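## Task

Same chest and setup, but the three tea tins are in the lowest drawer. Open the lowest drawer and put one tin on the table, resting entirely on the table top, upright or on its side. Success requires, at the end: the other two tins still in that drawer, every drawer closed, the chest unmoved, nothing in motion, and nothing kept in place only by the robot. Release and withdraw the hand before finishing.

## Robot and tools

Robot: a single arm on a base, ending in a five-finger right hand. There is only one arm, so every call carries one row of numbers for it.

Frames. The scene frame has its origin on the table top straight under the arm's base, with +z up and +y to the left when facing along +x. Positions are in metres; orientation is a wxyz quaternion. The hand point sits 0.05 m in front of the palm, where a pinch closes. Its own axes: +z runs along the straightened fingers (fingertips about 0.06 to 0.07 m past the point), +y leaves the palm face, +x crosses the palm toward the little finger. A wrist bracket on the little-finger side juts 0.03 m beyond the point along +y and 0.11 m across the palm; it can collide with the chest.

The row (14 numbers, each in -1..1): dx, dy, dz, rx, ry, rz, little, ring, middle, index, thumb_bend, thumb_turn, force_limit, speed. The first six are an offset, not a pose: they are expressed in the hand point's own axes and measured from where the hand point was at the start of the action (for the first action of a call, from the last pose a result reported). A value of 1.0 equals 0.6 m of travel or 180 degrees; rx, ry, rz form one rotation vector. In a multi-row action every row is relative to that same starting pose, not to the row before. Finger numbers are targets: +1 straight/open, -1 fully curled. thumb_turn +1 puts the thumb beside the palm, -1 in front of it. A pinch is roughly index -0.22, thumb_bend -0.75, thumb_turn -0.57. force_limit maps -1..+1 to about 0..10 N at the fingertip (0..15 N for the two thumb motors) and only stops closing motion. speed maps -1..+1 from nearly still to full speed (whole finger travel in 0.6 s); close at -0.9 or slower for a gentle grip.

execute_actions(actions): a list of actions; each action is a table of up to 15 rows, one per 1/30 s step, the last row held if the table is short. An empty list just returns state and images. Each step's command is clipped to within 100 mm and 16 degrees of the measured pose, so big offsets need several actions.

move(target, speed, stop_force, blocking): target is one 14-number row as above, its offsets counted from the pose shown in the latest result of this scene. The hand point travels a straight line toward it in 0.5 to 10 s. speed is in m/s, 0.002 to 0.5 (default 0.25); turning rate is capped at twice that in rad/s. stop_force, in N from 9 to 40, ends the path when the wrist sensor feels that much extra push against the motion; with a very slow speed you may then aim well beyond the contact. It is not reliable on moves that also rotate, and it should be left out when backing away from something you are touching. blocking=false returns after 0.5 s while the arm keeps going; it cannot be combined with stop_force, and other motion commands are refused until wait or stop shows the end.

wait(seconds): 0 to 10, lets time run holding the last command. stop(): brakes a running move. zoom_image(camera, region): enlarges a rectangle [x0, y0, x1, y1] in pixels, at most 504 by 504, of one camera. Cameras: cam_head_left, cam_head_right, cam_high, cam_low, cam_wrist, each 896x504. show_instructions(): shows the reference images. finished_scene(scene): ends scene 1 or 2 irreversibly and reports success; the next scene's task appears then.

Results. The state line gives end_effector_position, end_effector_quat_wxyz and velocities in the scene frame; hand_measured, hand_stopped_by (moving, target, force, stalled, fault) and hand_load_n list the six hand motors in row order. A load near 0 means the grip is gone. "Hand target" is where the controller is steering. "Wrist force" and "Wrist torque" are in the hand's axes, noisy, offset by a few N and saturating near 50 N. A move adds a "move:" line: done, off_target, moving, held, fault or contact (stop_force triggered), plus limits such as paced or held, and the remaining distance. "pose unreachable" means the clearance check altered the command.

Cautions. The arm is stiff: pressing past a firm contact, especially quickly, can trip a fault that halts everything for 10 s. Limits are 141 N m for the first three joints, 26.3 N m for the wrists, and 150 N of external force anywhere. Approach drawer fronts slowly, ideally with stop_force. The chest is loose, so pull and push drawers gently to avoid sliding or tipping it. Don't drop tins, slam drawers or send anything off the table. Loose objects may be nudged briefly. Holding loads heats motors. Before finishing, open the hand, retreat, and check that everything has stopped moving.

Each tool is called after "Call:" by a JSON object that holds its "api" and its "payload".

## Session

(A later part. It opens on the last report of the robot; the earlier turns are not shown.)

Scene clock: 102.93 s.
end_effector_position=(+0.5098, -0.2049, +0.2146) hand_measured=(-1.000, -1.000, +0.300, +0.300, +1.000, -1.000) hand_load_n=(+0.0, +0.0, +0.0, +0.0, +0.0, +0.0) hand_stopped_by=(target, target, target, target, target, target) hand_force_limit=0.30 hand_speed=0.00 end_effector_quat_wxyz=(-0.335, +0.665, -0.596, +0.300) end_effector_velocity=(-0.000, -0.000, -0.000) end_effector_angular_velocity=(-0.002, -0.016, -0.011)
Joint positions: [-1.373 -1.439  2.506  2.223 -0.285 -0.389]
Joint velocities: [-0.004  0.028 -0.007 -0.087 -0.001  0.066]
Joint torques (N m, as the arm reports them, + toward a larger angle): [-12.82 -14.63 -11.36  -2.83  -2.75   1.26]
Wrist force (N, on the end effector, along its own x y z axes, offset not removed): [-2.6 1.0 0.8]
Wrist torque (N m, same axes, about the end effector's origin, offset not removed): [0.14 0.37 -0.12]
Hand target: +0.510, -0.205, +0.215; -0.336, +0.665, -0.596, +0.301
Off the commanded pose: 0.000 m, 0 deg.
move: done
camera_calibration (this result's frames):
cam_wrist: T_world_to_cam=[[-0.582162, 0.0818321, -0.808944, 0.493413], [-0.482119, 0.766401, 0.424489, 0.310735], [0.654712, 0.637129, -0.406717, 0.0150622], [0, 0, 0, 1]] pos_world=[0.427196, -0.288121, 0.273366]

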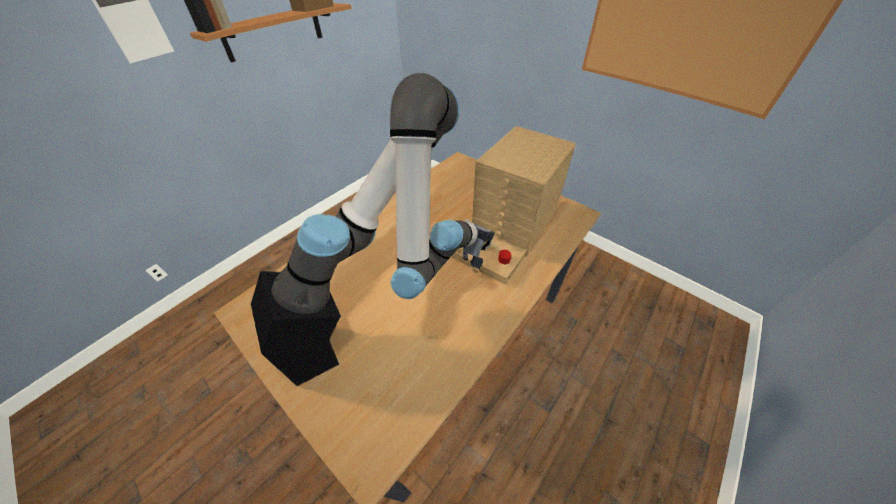

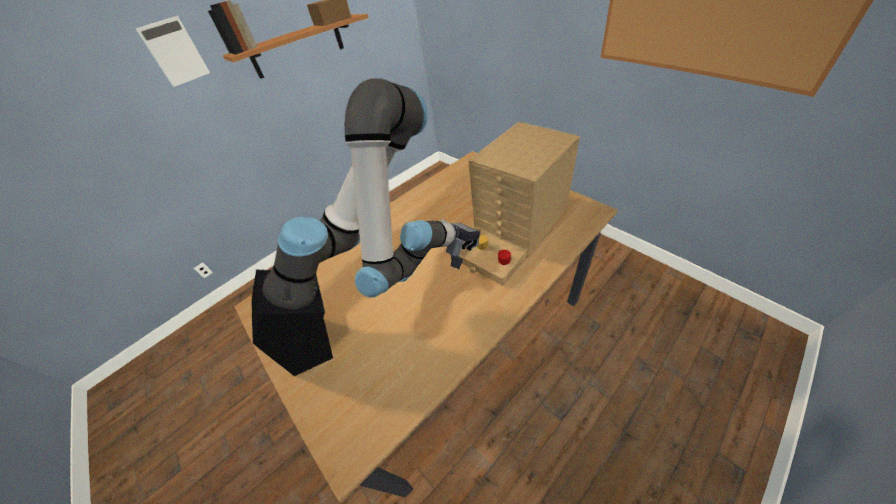

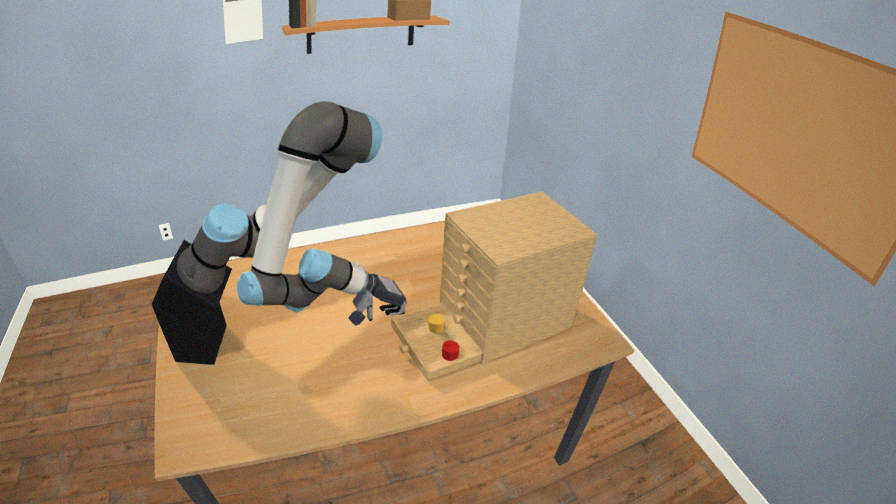

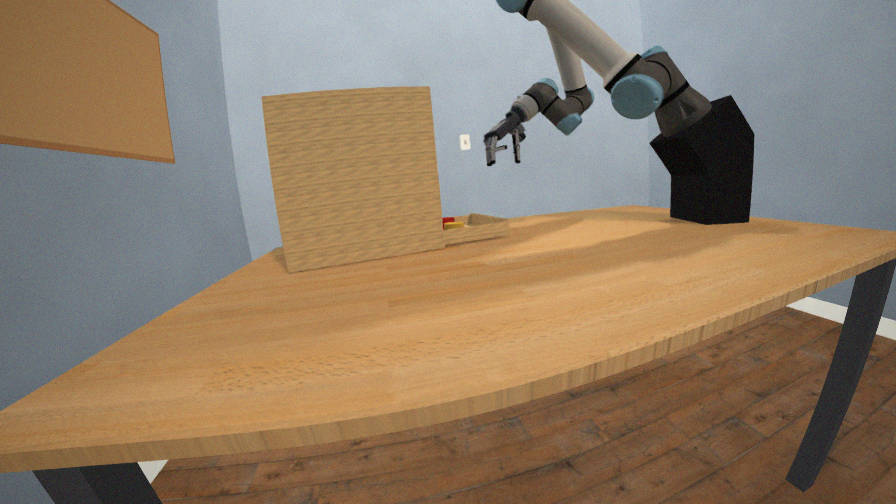

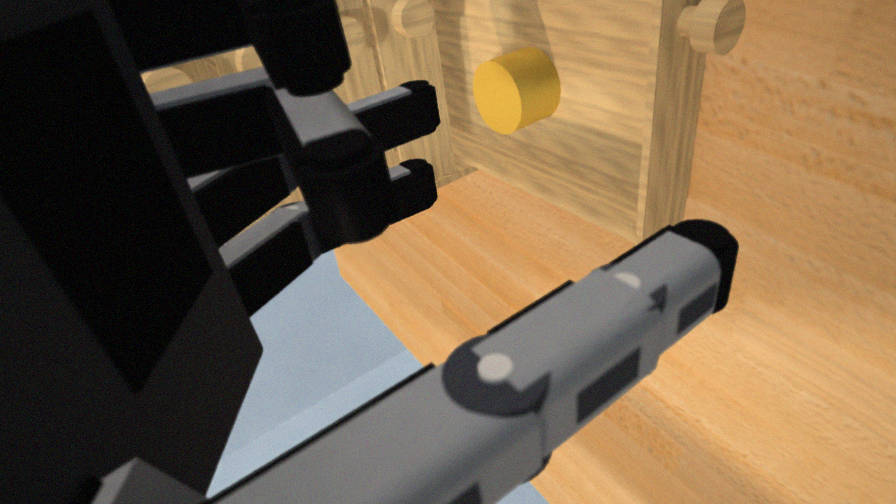

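Call:
{"api": "move", "payload": {"target": [0.085,-0.07,0.338,0,0,0,-1,-1,0.3,0.3,1,-1,0.3,0], "speed": 0.12}}

Scene clock: 110.73 s.
end_effector_position=(+0.7021, -0.2343, +0.1274) hand_measured=(-1.000, -1.000, +0.300, +0.300, +1.000, -1.000) hand_load_n=(+0.0, +0.0, +0.0, +0.0, +0.0, +0.0) hand_stopped_by=(target, target, target, target, target, target) hand_force_limit=0.30 hand_speed=0.00 end_effector_quat_wxyz=(-0.335, +0.665, -0.596, +0.300) end_effector_velocity=(+0.002, -0.000, -0.001) end_effector_angular_velocity=(+0.001, -0.000, +0.001)
Joint positions: [-0.923 -1.168  1.926  2.446 -0.733 -0.293]
Joint velocities: [ 0.003  0.004 -0.008  0.004 -0.002  0.   ]
Joint torques (N m, as the arm reports them, + toward a larger angle): [  9.22 -32.74 -14.05  -1.42  -2.99   0.68]
Wrist force (N, on the end effector, along its own x y z axes, offset not removed): [-2.3 1.2 0.8]
Wrist torque (N m, same axes, about the end effector's origin, offset not removed): [0.21 0.32 0.00]
Hand target: +0.702, -0.234, +0.127; -0.335, +0.665, -0.596, +0.300
Off the commanded pose: 0.000 m, 0 deg.
move: done
camera_calibration (this result's frames):
cam_wrist: T_world_to_cam=[[-0.582146, 0.0818131, -0.808958, 0.537199], [-0.482129, 0.76641, 0.424461, 0.462991], [0.65472, 0.63712, -0.406718, -0.12752], [0, 0, 0, 1]] pos_world=[0.619439, -0.317545, 0.186185]

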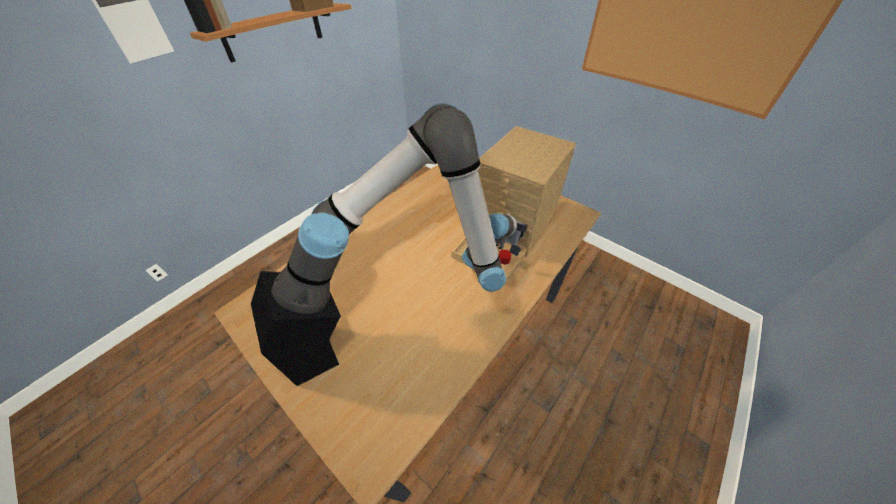

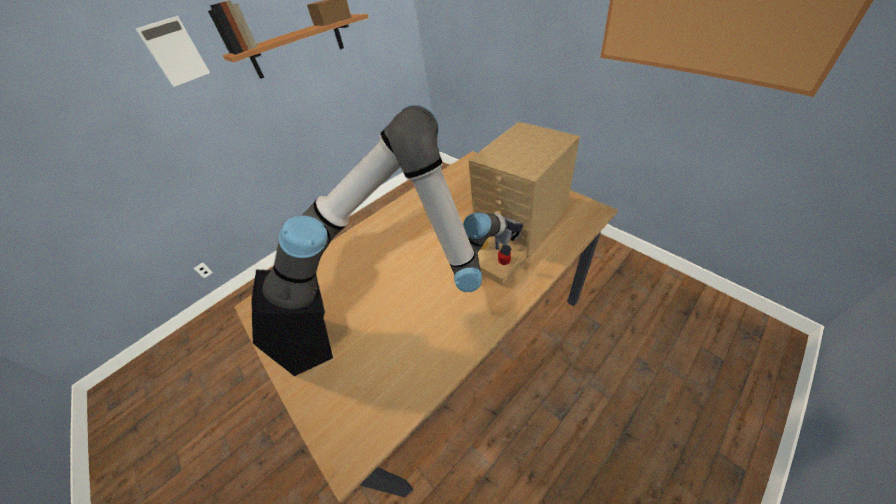

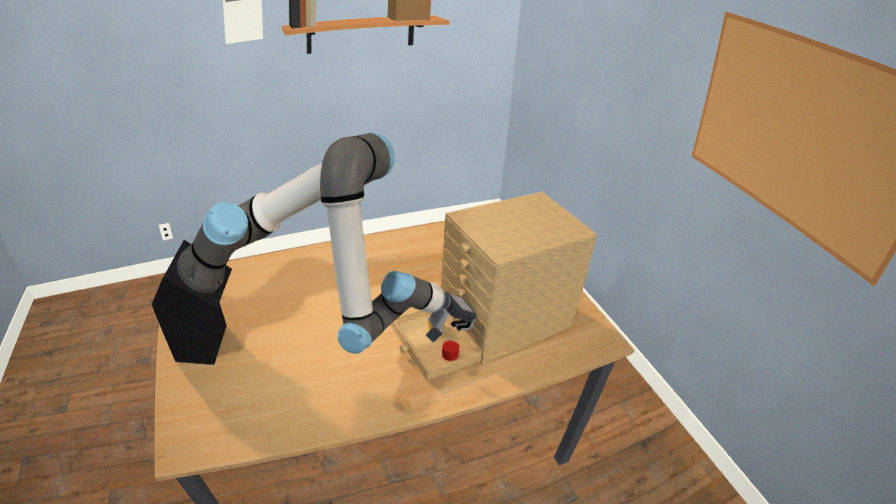

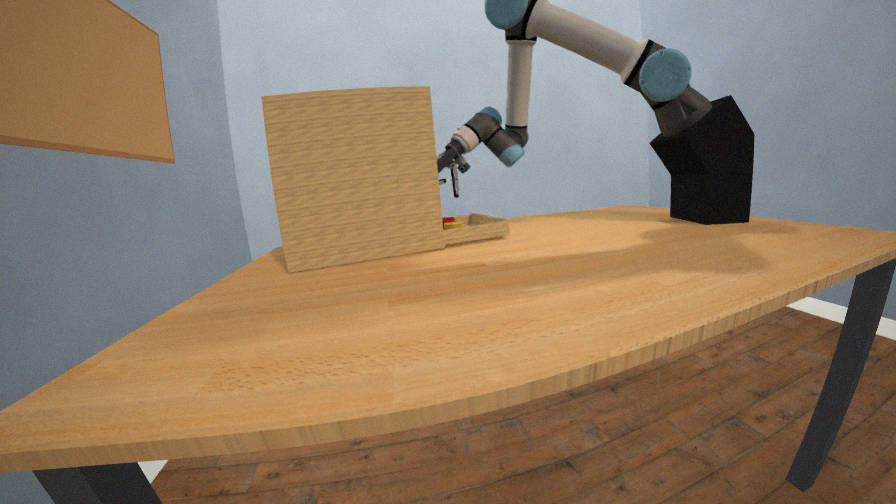

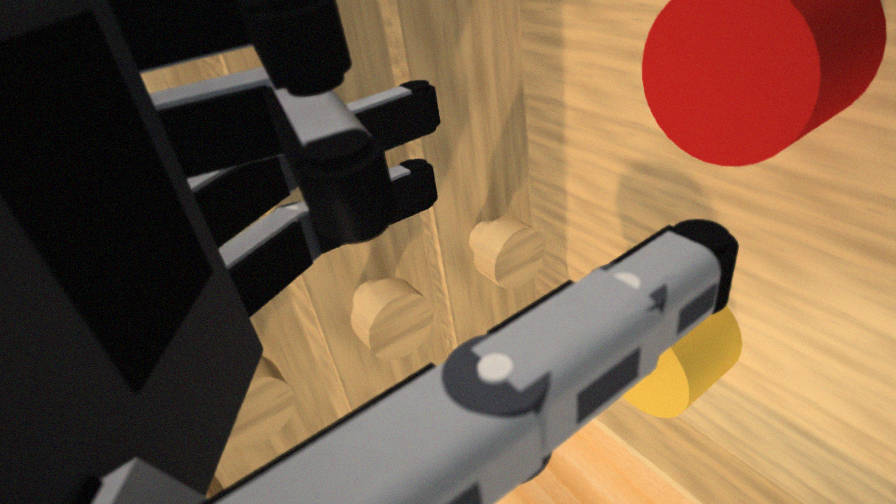

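Call:
{"api": "move", "payload": {"target": [0.009,0.068,0.054,0,0,0,-1,-1,0.3,0.3,1,-1,0.3,0], "speed": 0.03}}

Call:
{"api": "zoom_image", "payload": {"camera": "cam_high", "region": [390,280,510,390]}}

Scene clock: 116.67 s.
end_effector_position=(+0.7043, -0.2393, +0.0756) hand_measured=(-1.000, -1.000, +0.300, +0.300, +1.000, -1.000) hand_load_n=(+0.0, +0.0, +0.0, +0.0, +0.0, +0.0) hand_stopped_by=(target, target, target, target, target, target) hand_force_limit=0.30 hand_speed=0.00 end_effector_quat_wxyz=(-0.335, +0.665, -0.596, +0.300) end_effector_velocity=(+0.000, -0.000, -0.003) end_effector_angular_velocity=(+0.001, +0.000, +0.000)
Joint positions: [-0.897 -1.037  1.846  2.393 -0.759 -0.291]
Joint velocities: [ 0.001  0.007 -0.005 -0.002 -0.001  0.   ]
Joint torques (N m, as the arm reports them, + toward a larger angle): [  9.42 -39.57 -14.63  -3.47  -2.81   1.64]
Wrist force (N, on the end effector, along its own x y z axes, offset not removed): [-3.5 0.5 2.2]
Wrist torque (N m, same axes, about the end effector's origin, offset not removed): [-0.02 0.43 -0.16]
Hand target: +0.704, -0.239, +0.075; -0.335, +0.665, -0.596, +0.300
Off the commanded pose: 0.000 m, 0 deg.
move: done
camera_calibration (this result's frames):
cam_wrist: T_world_to_cam=[[-0.582168, 0.0818013, -0.808943, 0.497009], [-0.482125, 0.766409, 0.424468, 0.489845], [0.654703, 0.637123, -0.40674, -0.146882], [0, 0, 0, 1]] pos_world=[0.621673, -0.322495, 0.134386]

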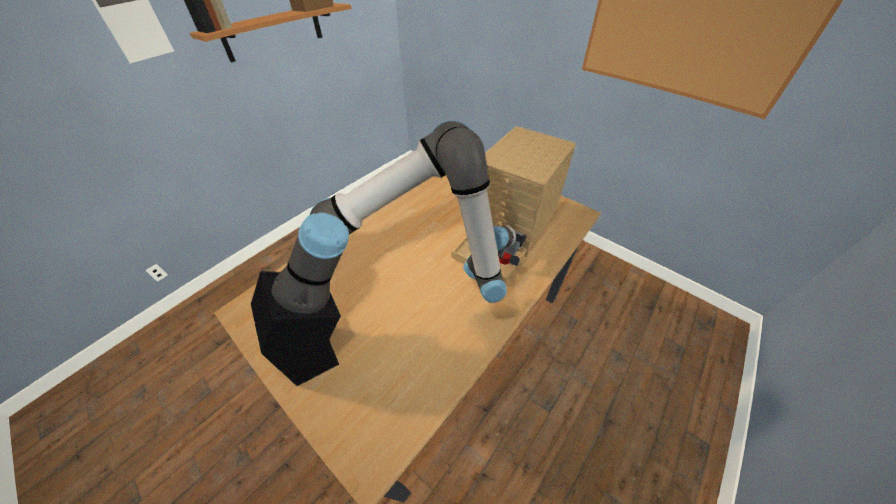

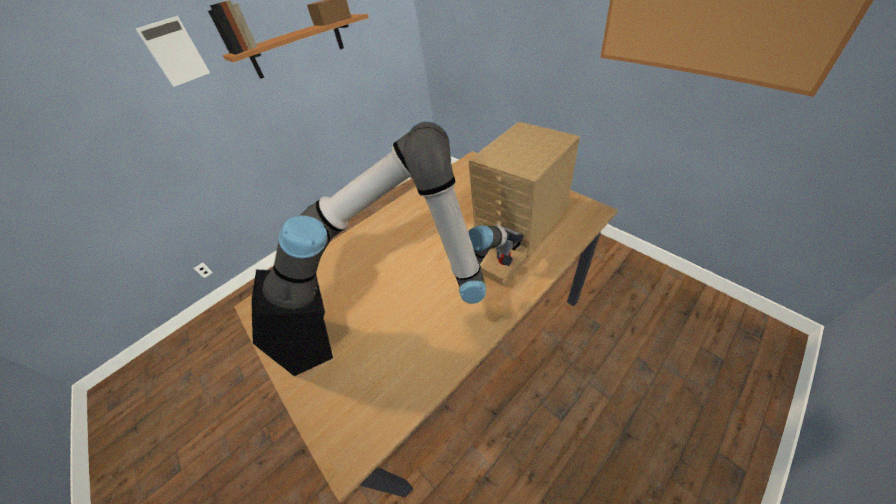

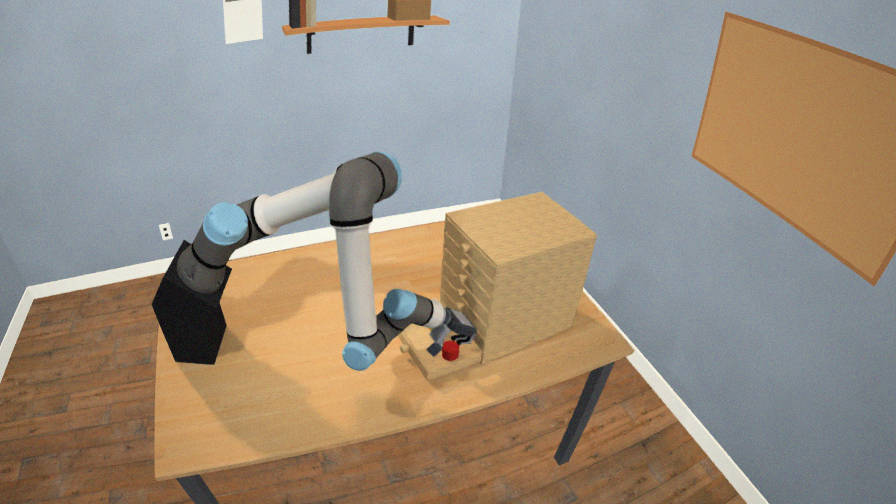

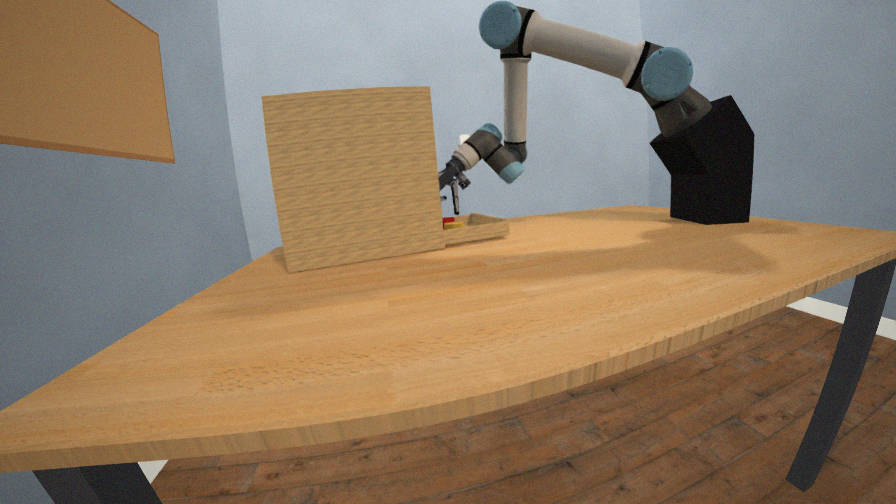

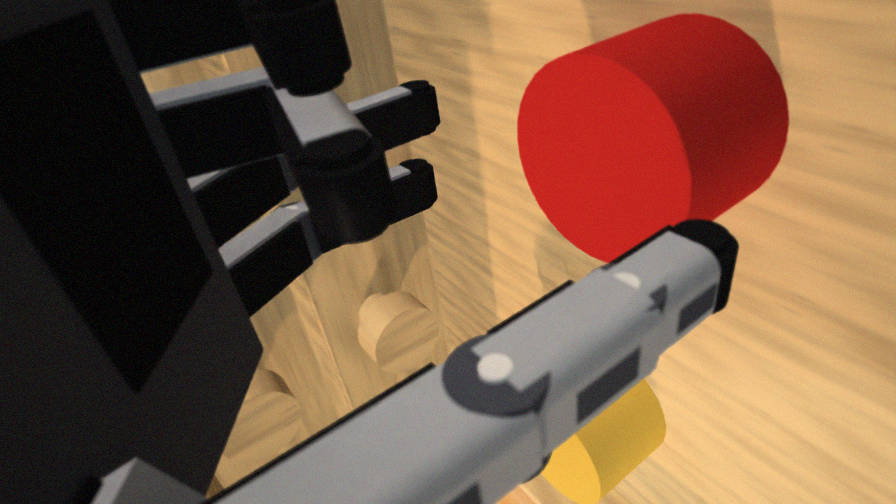

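Region (390, 280, 510, 390) of cam_high's 896x504 image, scaled by 4.200, with more detail than that image has; it fills the top 462 rows of this view, and the rest is white.

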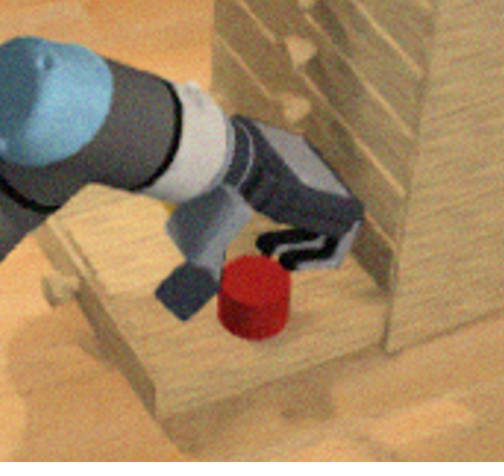

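Call:
{"api": "move", "payload": {"target": [0.009,0.035,0.028,0,0,0,-1,-1,0.3,0.3,1,-1,0.3,0], "speed": 0.01, "stop_force": 9}}

Call:
{"api": "zoom_image", "payload": {"camera": "cam_high", "region": [390,280,510,390]}}

Scene clock: 122.40 s.
end_effector_position=(+0.7058, -0.2444, +0.0491) hand_measured=(-1.000, -1.000, +0.300, +0.300, +1.000, -1.000) hand_load_n=(+0.0, +0.0, +0.0, +0.0, +0.0, +0.0) hand_stopped_by=(target, target, target, target, target, target) hand_force_limit=0.30 hand_speed=0.00 end_effector_quat_wxyz=(-0.335, +0.665, -0.596, +0.300) end_effector_velocity=(-0.000, -0.002, -0.003) end_effector_angular_velocity=(-0.000, +0.000, -0.001)
Joint positions: [-0.888 -0.97   1.795  2.376 -0.768 -0.29 ]
Joint velocities: [-0.001  0.007 -0.006 -0.001 -0.    -0.   ]
Joint torques (N m, as the arm reports them, + toward a larger angle): [  8.89 -37.39 -11.79  -3.45  -2.92   1.54]
Wrist force (N, on the end effector, along its own x y z axes, offset not removed): [-1.9 0.5 0.8]
Wrist torque (N m, same axes, about the end effector's origin, offset not removed): [0.11 0.28 -0.01]
Hand target: +0.706, -0.244, +0.049; -0.335, +0.665, -0.596, +0.300
Off the commanded pose: 0.000 m, 0 deg.
move: done
camera_calibration (this result's frames):
cam_wrist: T_world_to_cam=[[-0.58218, 0.0817999, -0.808935, 0.476821], [-0.482119, 0.766409, 0.424475, 0.50576], [0.654697, 0.637123, -0.406751, -0.155438], [0, 0, 0, 1]] pos_world=[0.623196, -0.32759, 0.10781]

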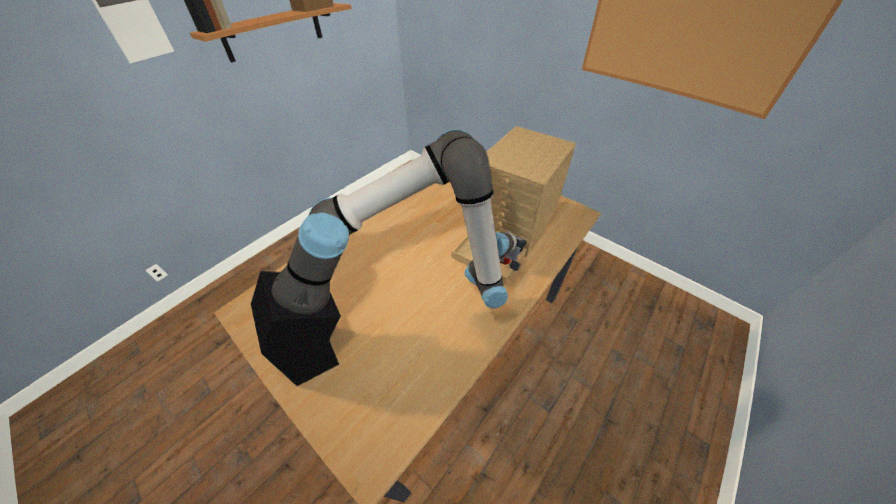

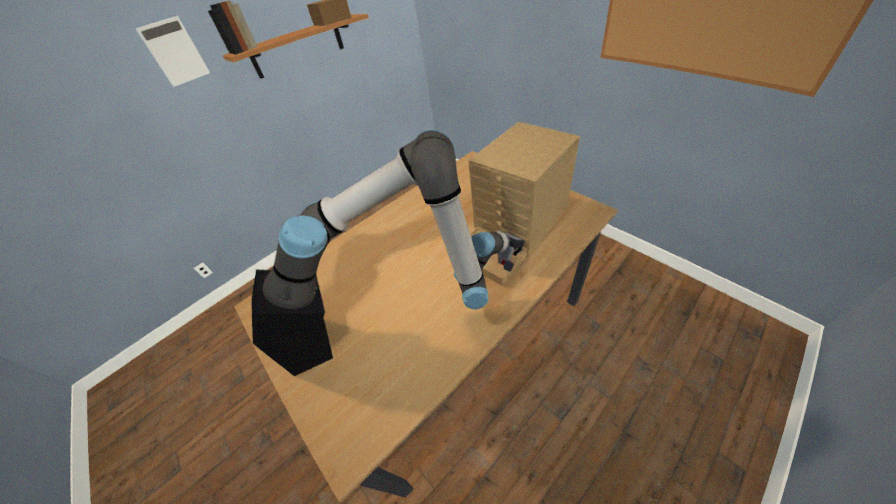

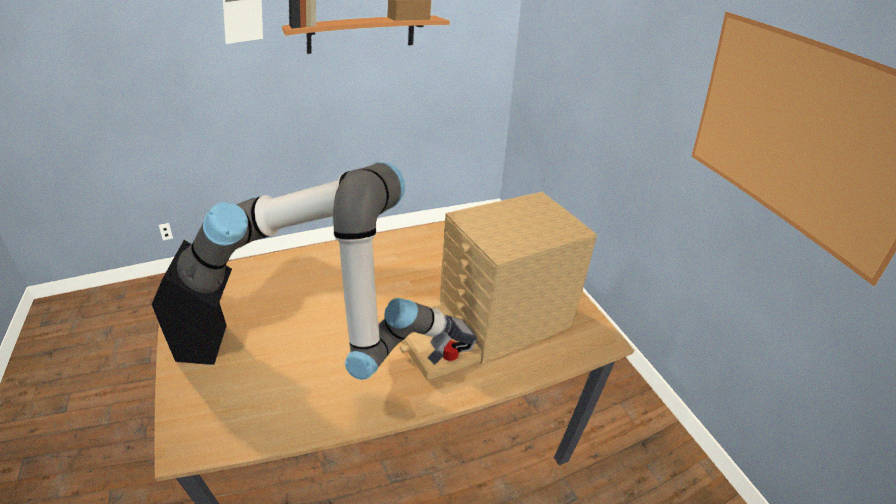

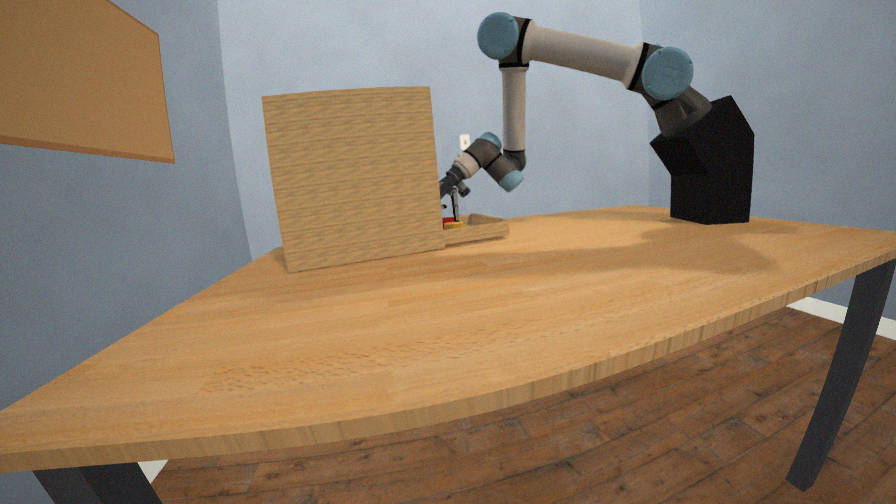

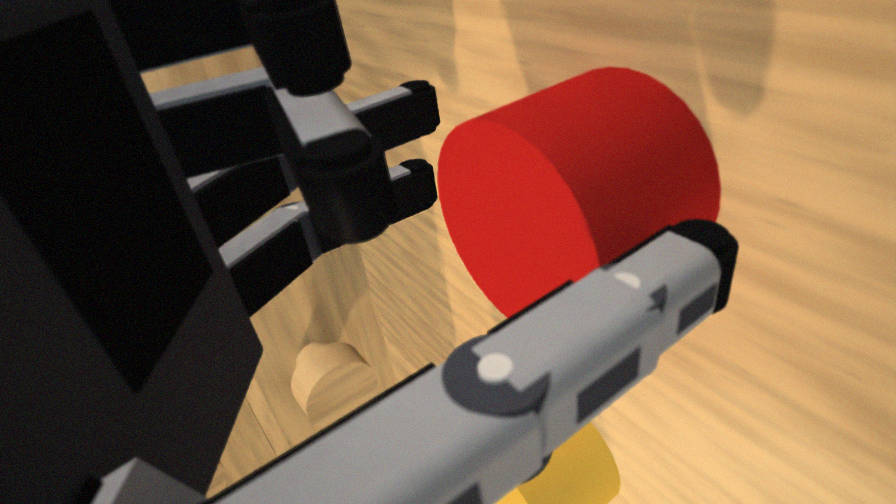

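Region (390, 280, 510, 390) of cam_high's 896x504 image, scaled by 4.200, with more detail than that image has; it fills the top 462 rows of this view, and the rest is white.

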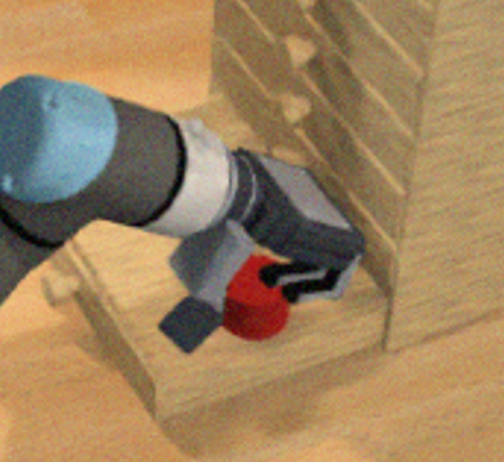

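Call:
{"api": "move", "payload": {"target": [0,0.004,0.003,0,0,0,-1,-1,0.3,0.3,1,-1,0.3,0], "speed": 0.006, "stop_force": 9}}

Call:
{"api": "execute_actions", "payload": {"actions": [[[0,0,0,0,0,0,-1,-1,-0.3,-0.3,1,-1,0.3,-0.6]],[[0,0,0,0,0,0,-1,-1,-0.3,-0.3,1,-1,0.3,-0.6]],[[0,0,0,0,0,0,-1,-1,-0.3,-0.3,1,-1,0.3,-0.6]]]}}

Scene clock: 126.17 s.
end_effector_position=(+0.7058, -0.2444, +0.0462) hand_measured=(-1.000, -1.000, +0.300, +0.300, +1.000, -1.000) hand_load_n=(+0.0, +0.0, +0.0, +0.0, +0.0, +0.0) hand_stopped_by=(target, target, target, target, target, target) hand_force_limit=0.30 hand_speed=0.00 end_effector_quat_wxyz=(-0.335, +0.665, -0.596, +0.300) end_effector_velocity=(+0.000, -0.000, -0.001) end_effector_angular_velocity=(-0.001, -0.000, +0.000)
Joint positions: [-0.886 -0.963  1.79   2.374 -0.769 -0.29 ]
Joint velocities: [ 0.001  0.004 -0.003 -0.001 -0.001 -0.   ]
Joint torques (N m, as the arm reports them, + toward a larger angle): [ 10.01 -36.96 -11.95  -3.21  -2.97   1.62]
Wrist force (N, on the end effector, along its own x y z axes, offset not removed): [-1.9 1.6 0.0]
Wrist torque (N m, same axes, about the end effector's origin, offset not removed): [0.32 0.26 0.02]
Hand target: +0.706, -0.244, +0.046; -0.335, +0.665, -0.596, +0.300
Off the commanded pose: 0.000 m, 0 deg.
move: done
camera_calibration (this result's frames):
cam_wrist: T_world_to_cam=[[-0.582187, 0.0818004, -0.80893, 0.474548], [-0.482117, 0.766408, 0.42448, 0.506955], [0.654693, 0.637125, -0.406755, -0.156596], [0, 0, 0, 1]] pos_world=[0.623208, -0.327581, 0.104988]

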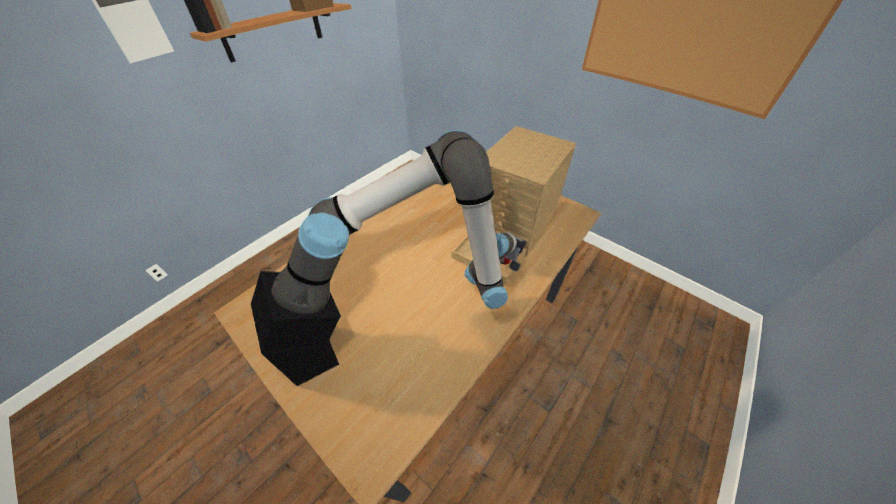

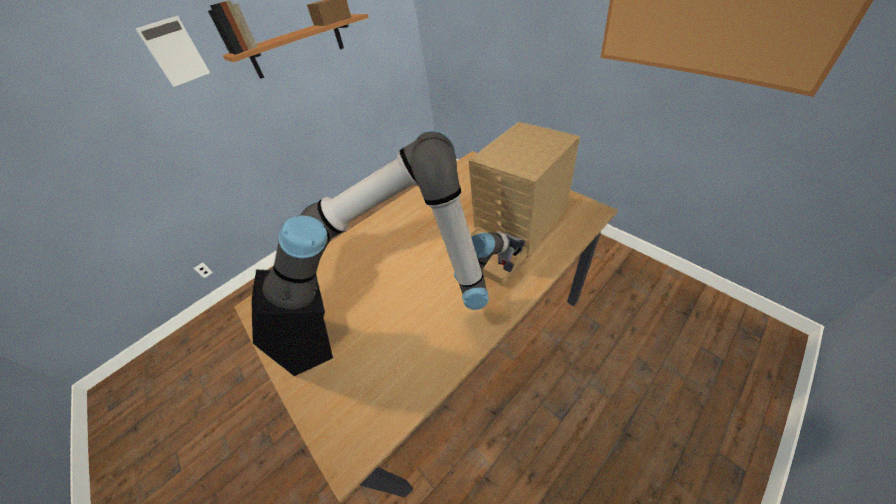

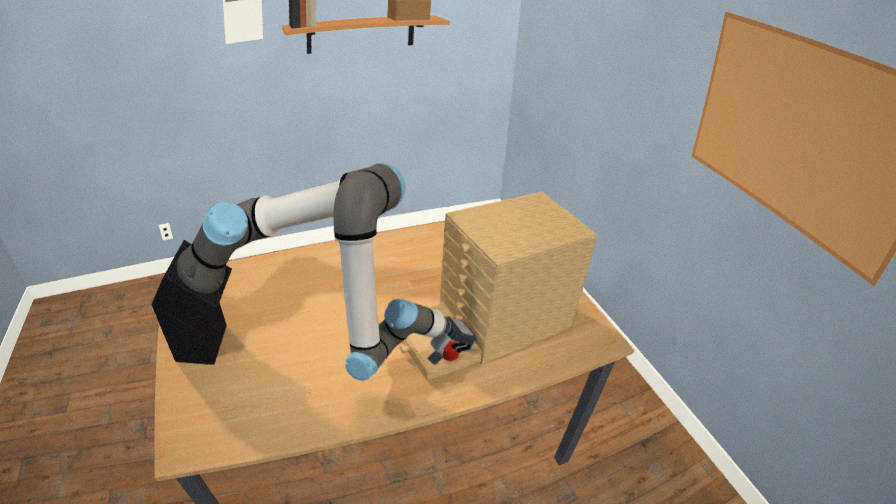

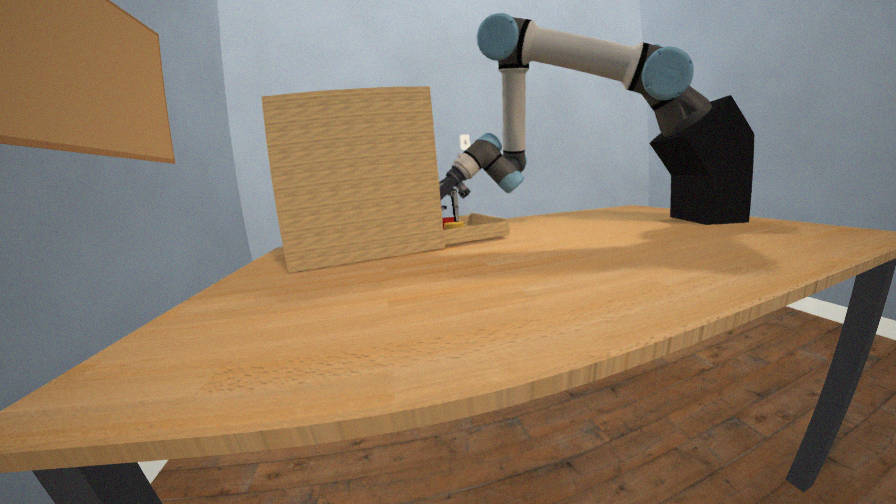

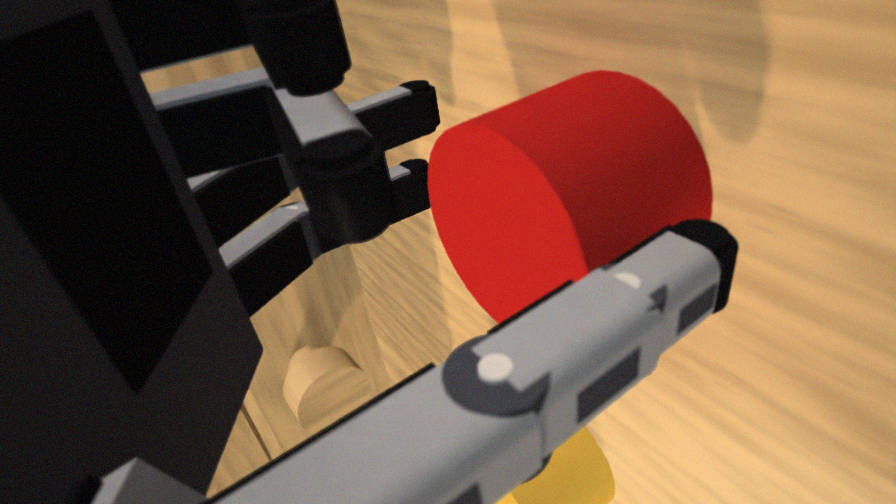

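Scene clock: 127.67 s.
end_effector_position=(+0.7058, -0.2444, +0.0462) hand_measured=(-1.000, -1.000, -0.116, -0.162, +1.000, -1.000) hand_load_n=(+0.0, +0.0, +7.0, +7.0, +2.0, +0.5) hand_stopped_by=(target, target, force, force, target, target) hand_force_limit=0.30 hand_speed=-0.60 end_effector_quat_wxyz=(-0.335, +0.665, -0.596, +0.300) end_effector_velocity=(+0.000, +0.000, +0.000) end_effector_angular_velocity=(-0.000, -0.000, +0.001)
Joint positions: [-0.886 -0.963  1.79   2.374 -0.769 -0.29 ]
Joint velocities: [ 0.001 -0.     0.    -0.    -0.    -0.001]
Joint torques (N m, as the arm reports them, + toward a larger angle): [  6.2  -48.77   2.28  -1.26  -0.94   1.47]
Wrist force (N, on the end effector, along its own x y z axes, offset not removed): [-3.5 1.9 0.3]
Wrist torque (N m, same axes, about the end effector's origin, offset not removed): [0.33 0.55 -0.03]
Hand target: +0.706, -0.244, +0.046; -0.335, +0.665, -0.596, +0.300
Off the commanded pose: 0.000 m, 0 deg.
camera_calibration (this result's frames):
cam_wrist: T_world_to_cam=[[-0.582191, 0.0818071, -0.808926, 0.474499], [-0.482112, 0.766407, 0.424487, 0.506977], [0.654692, 0.637125, -0.406755, -0.156623], [0, 0, 0, 1]] pos_world=[0.623208, -0.32758, 0.104922]

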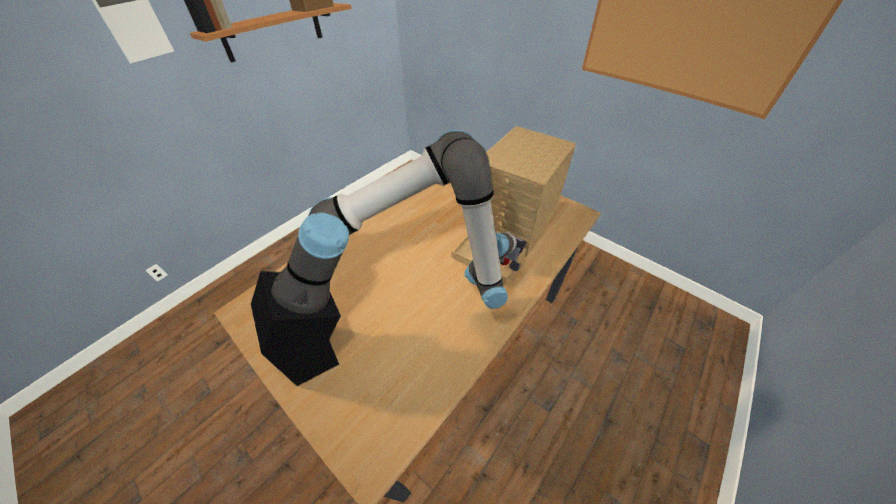

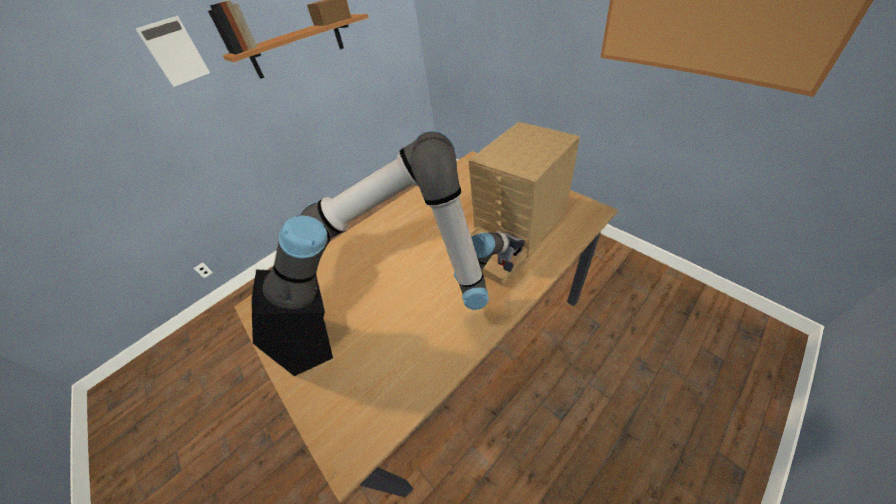

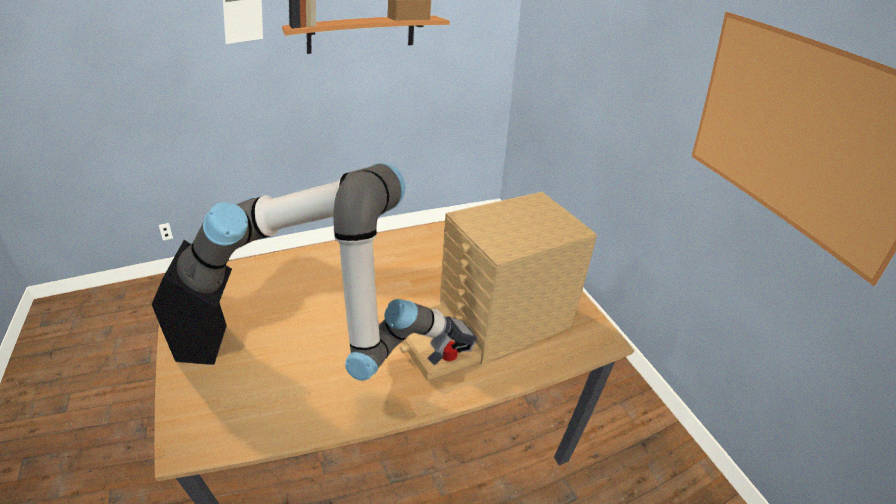

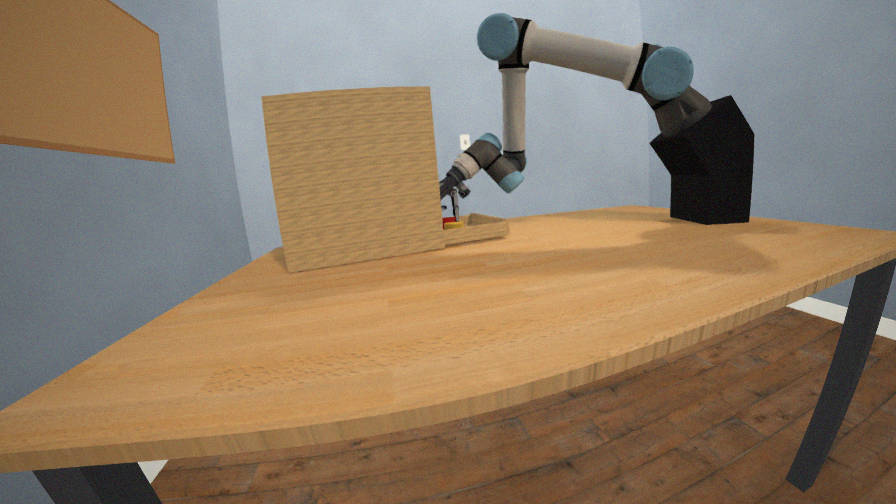

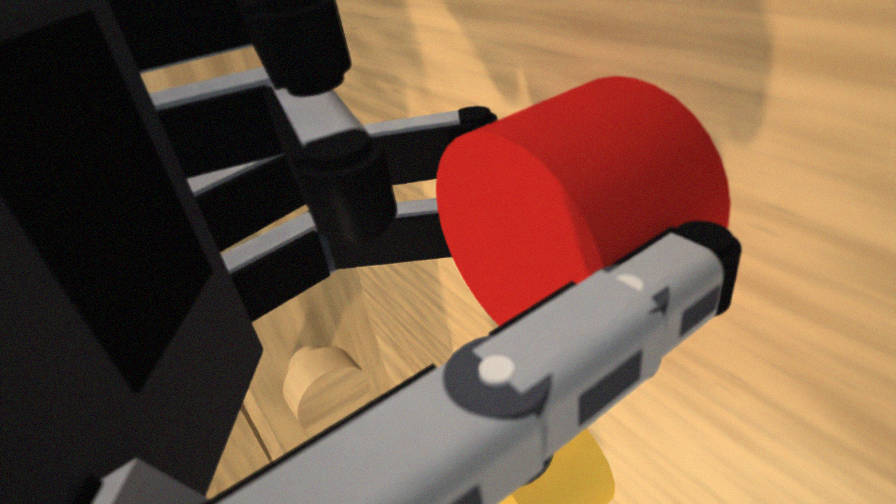

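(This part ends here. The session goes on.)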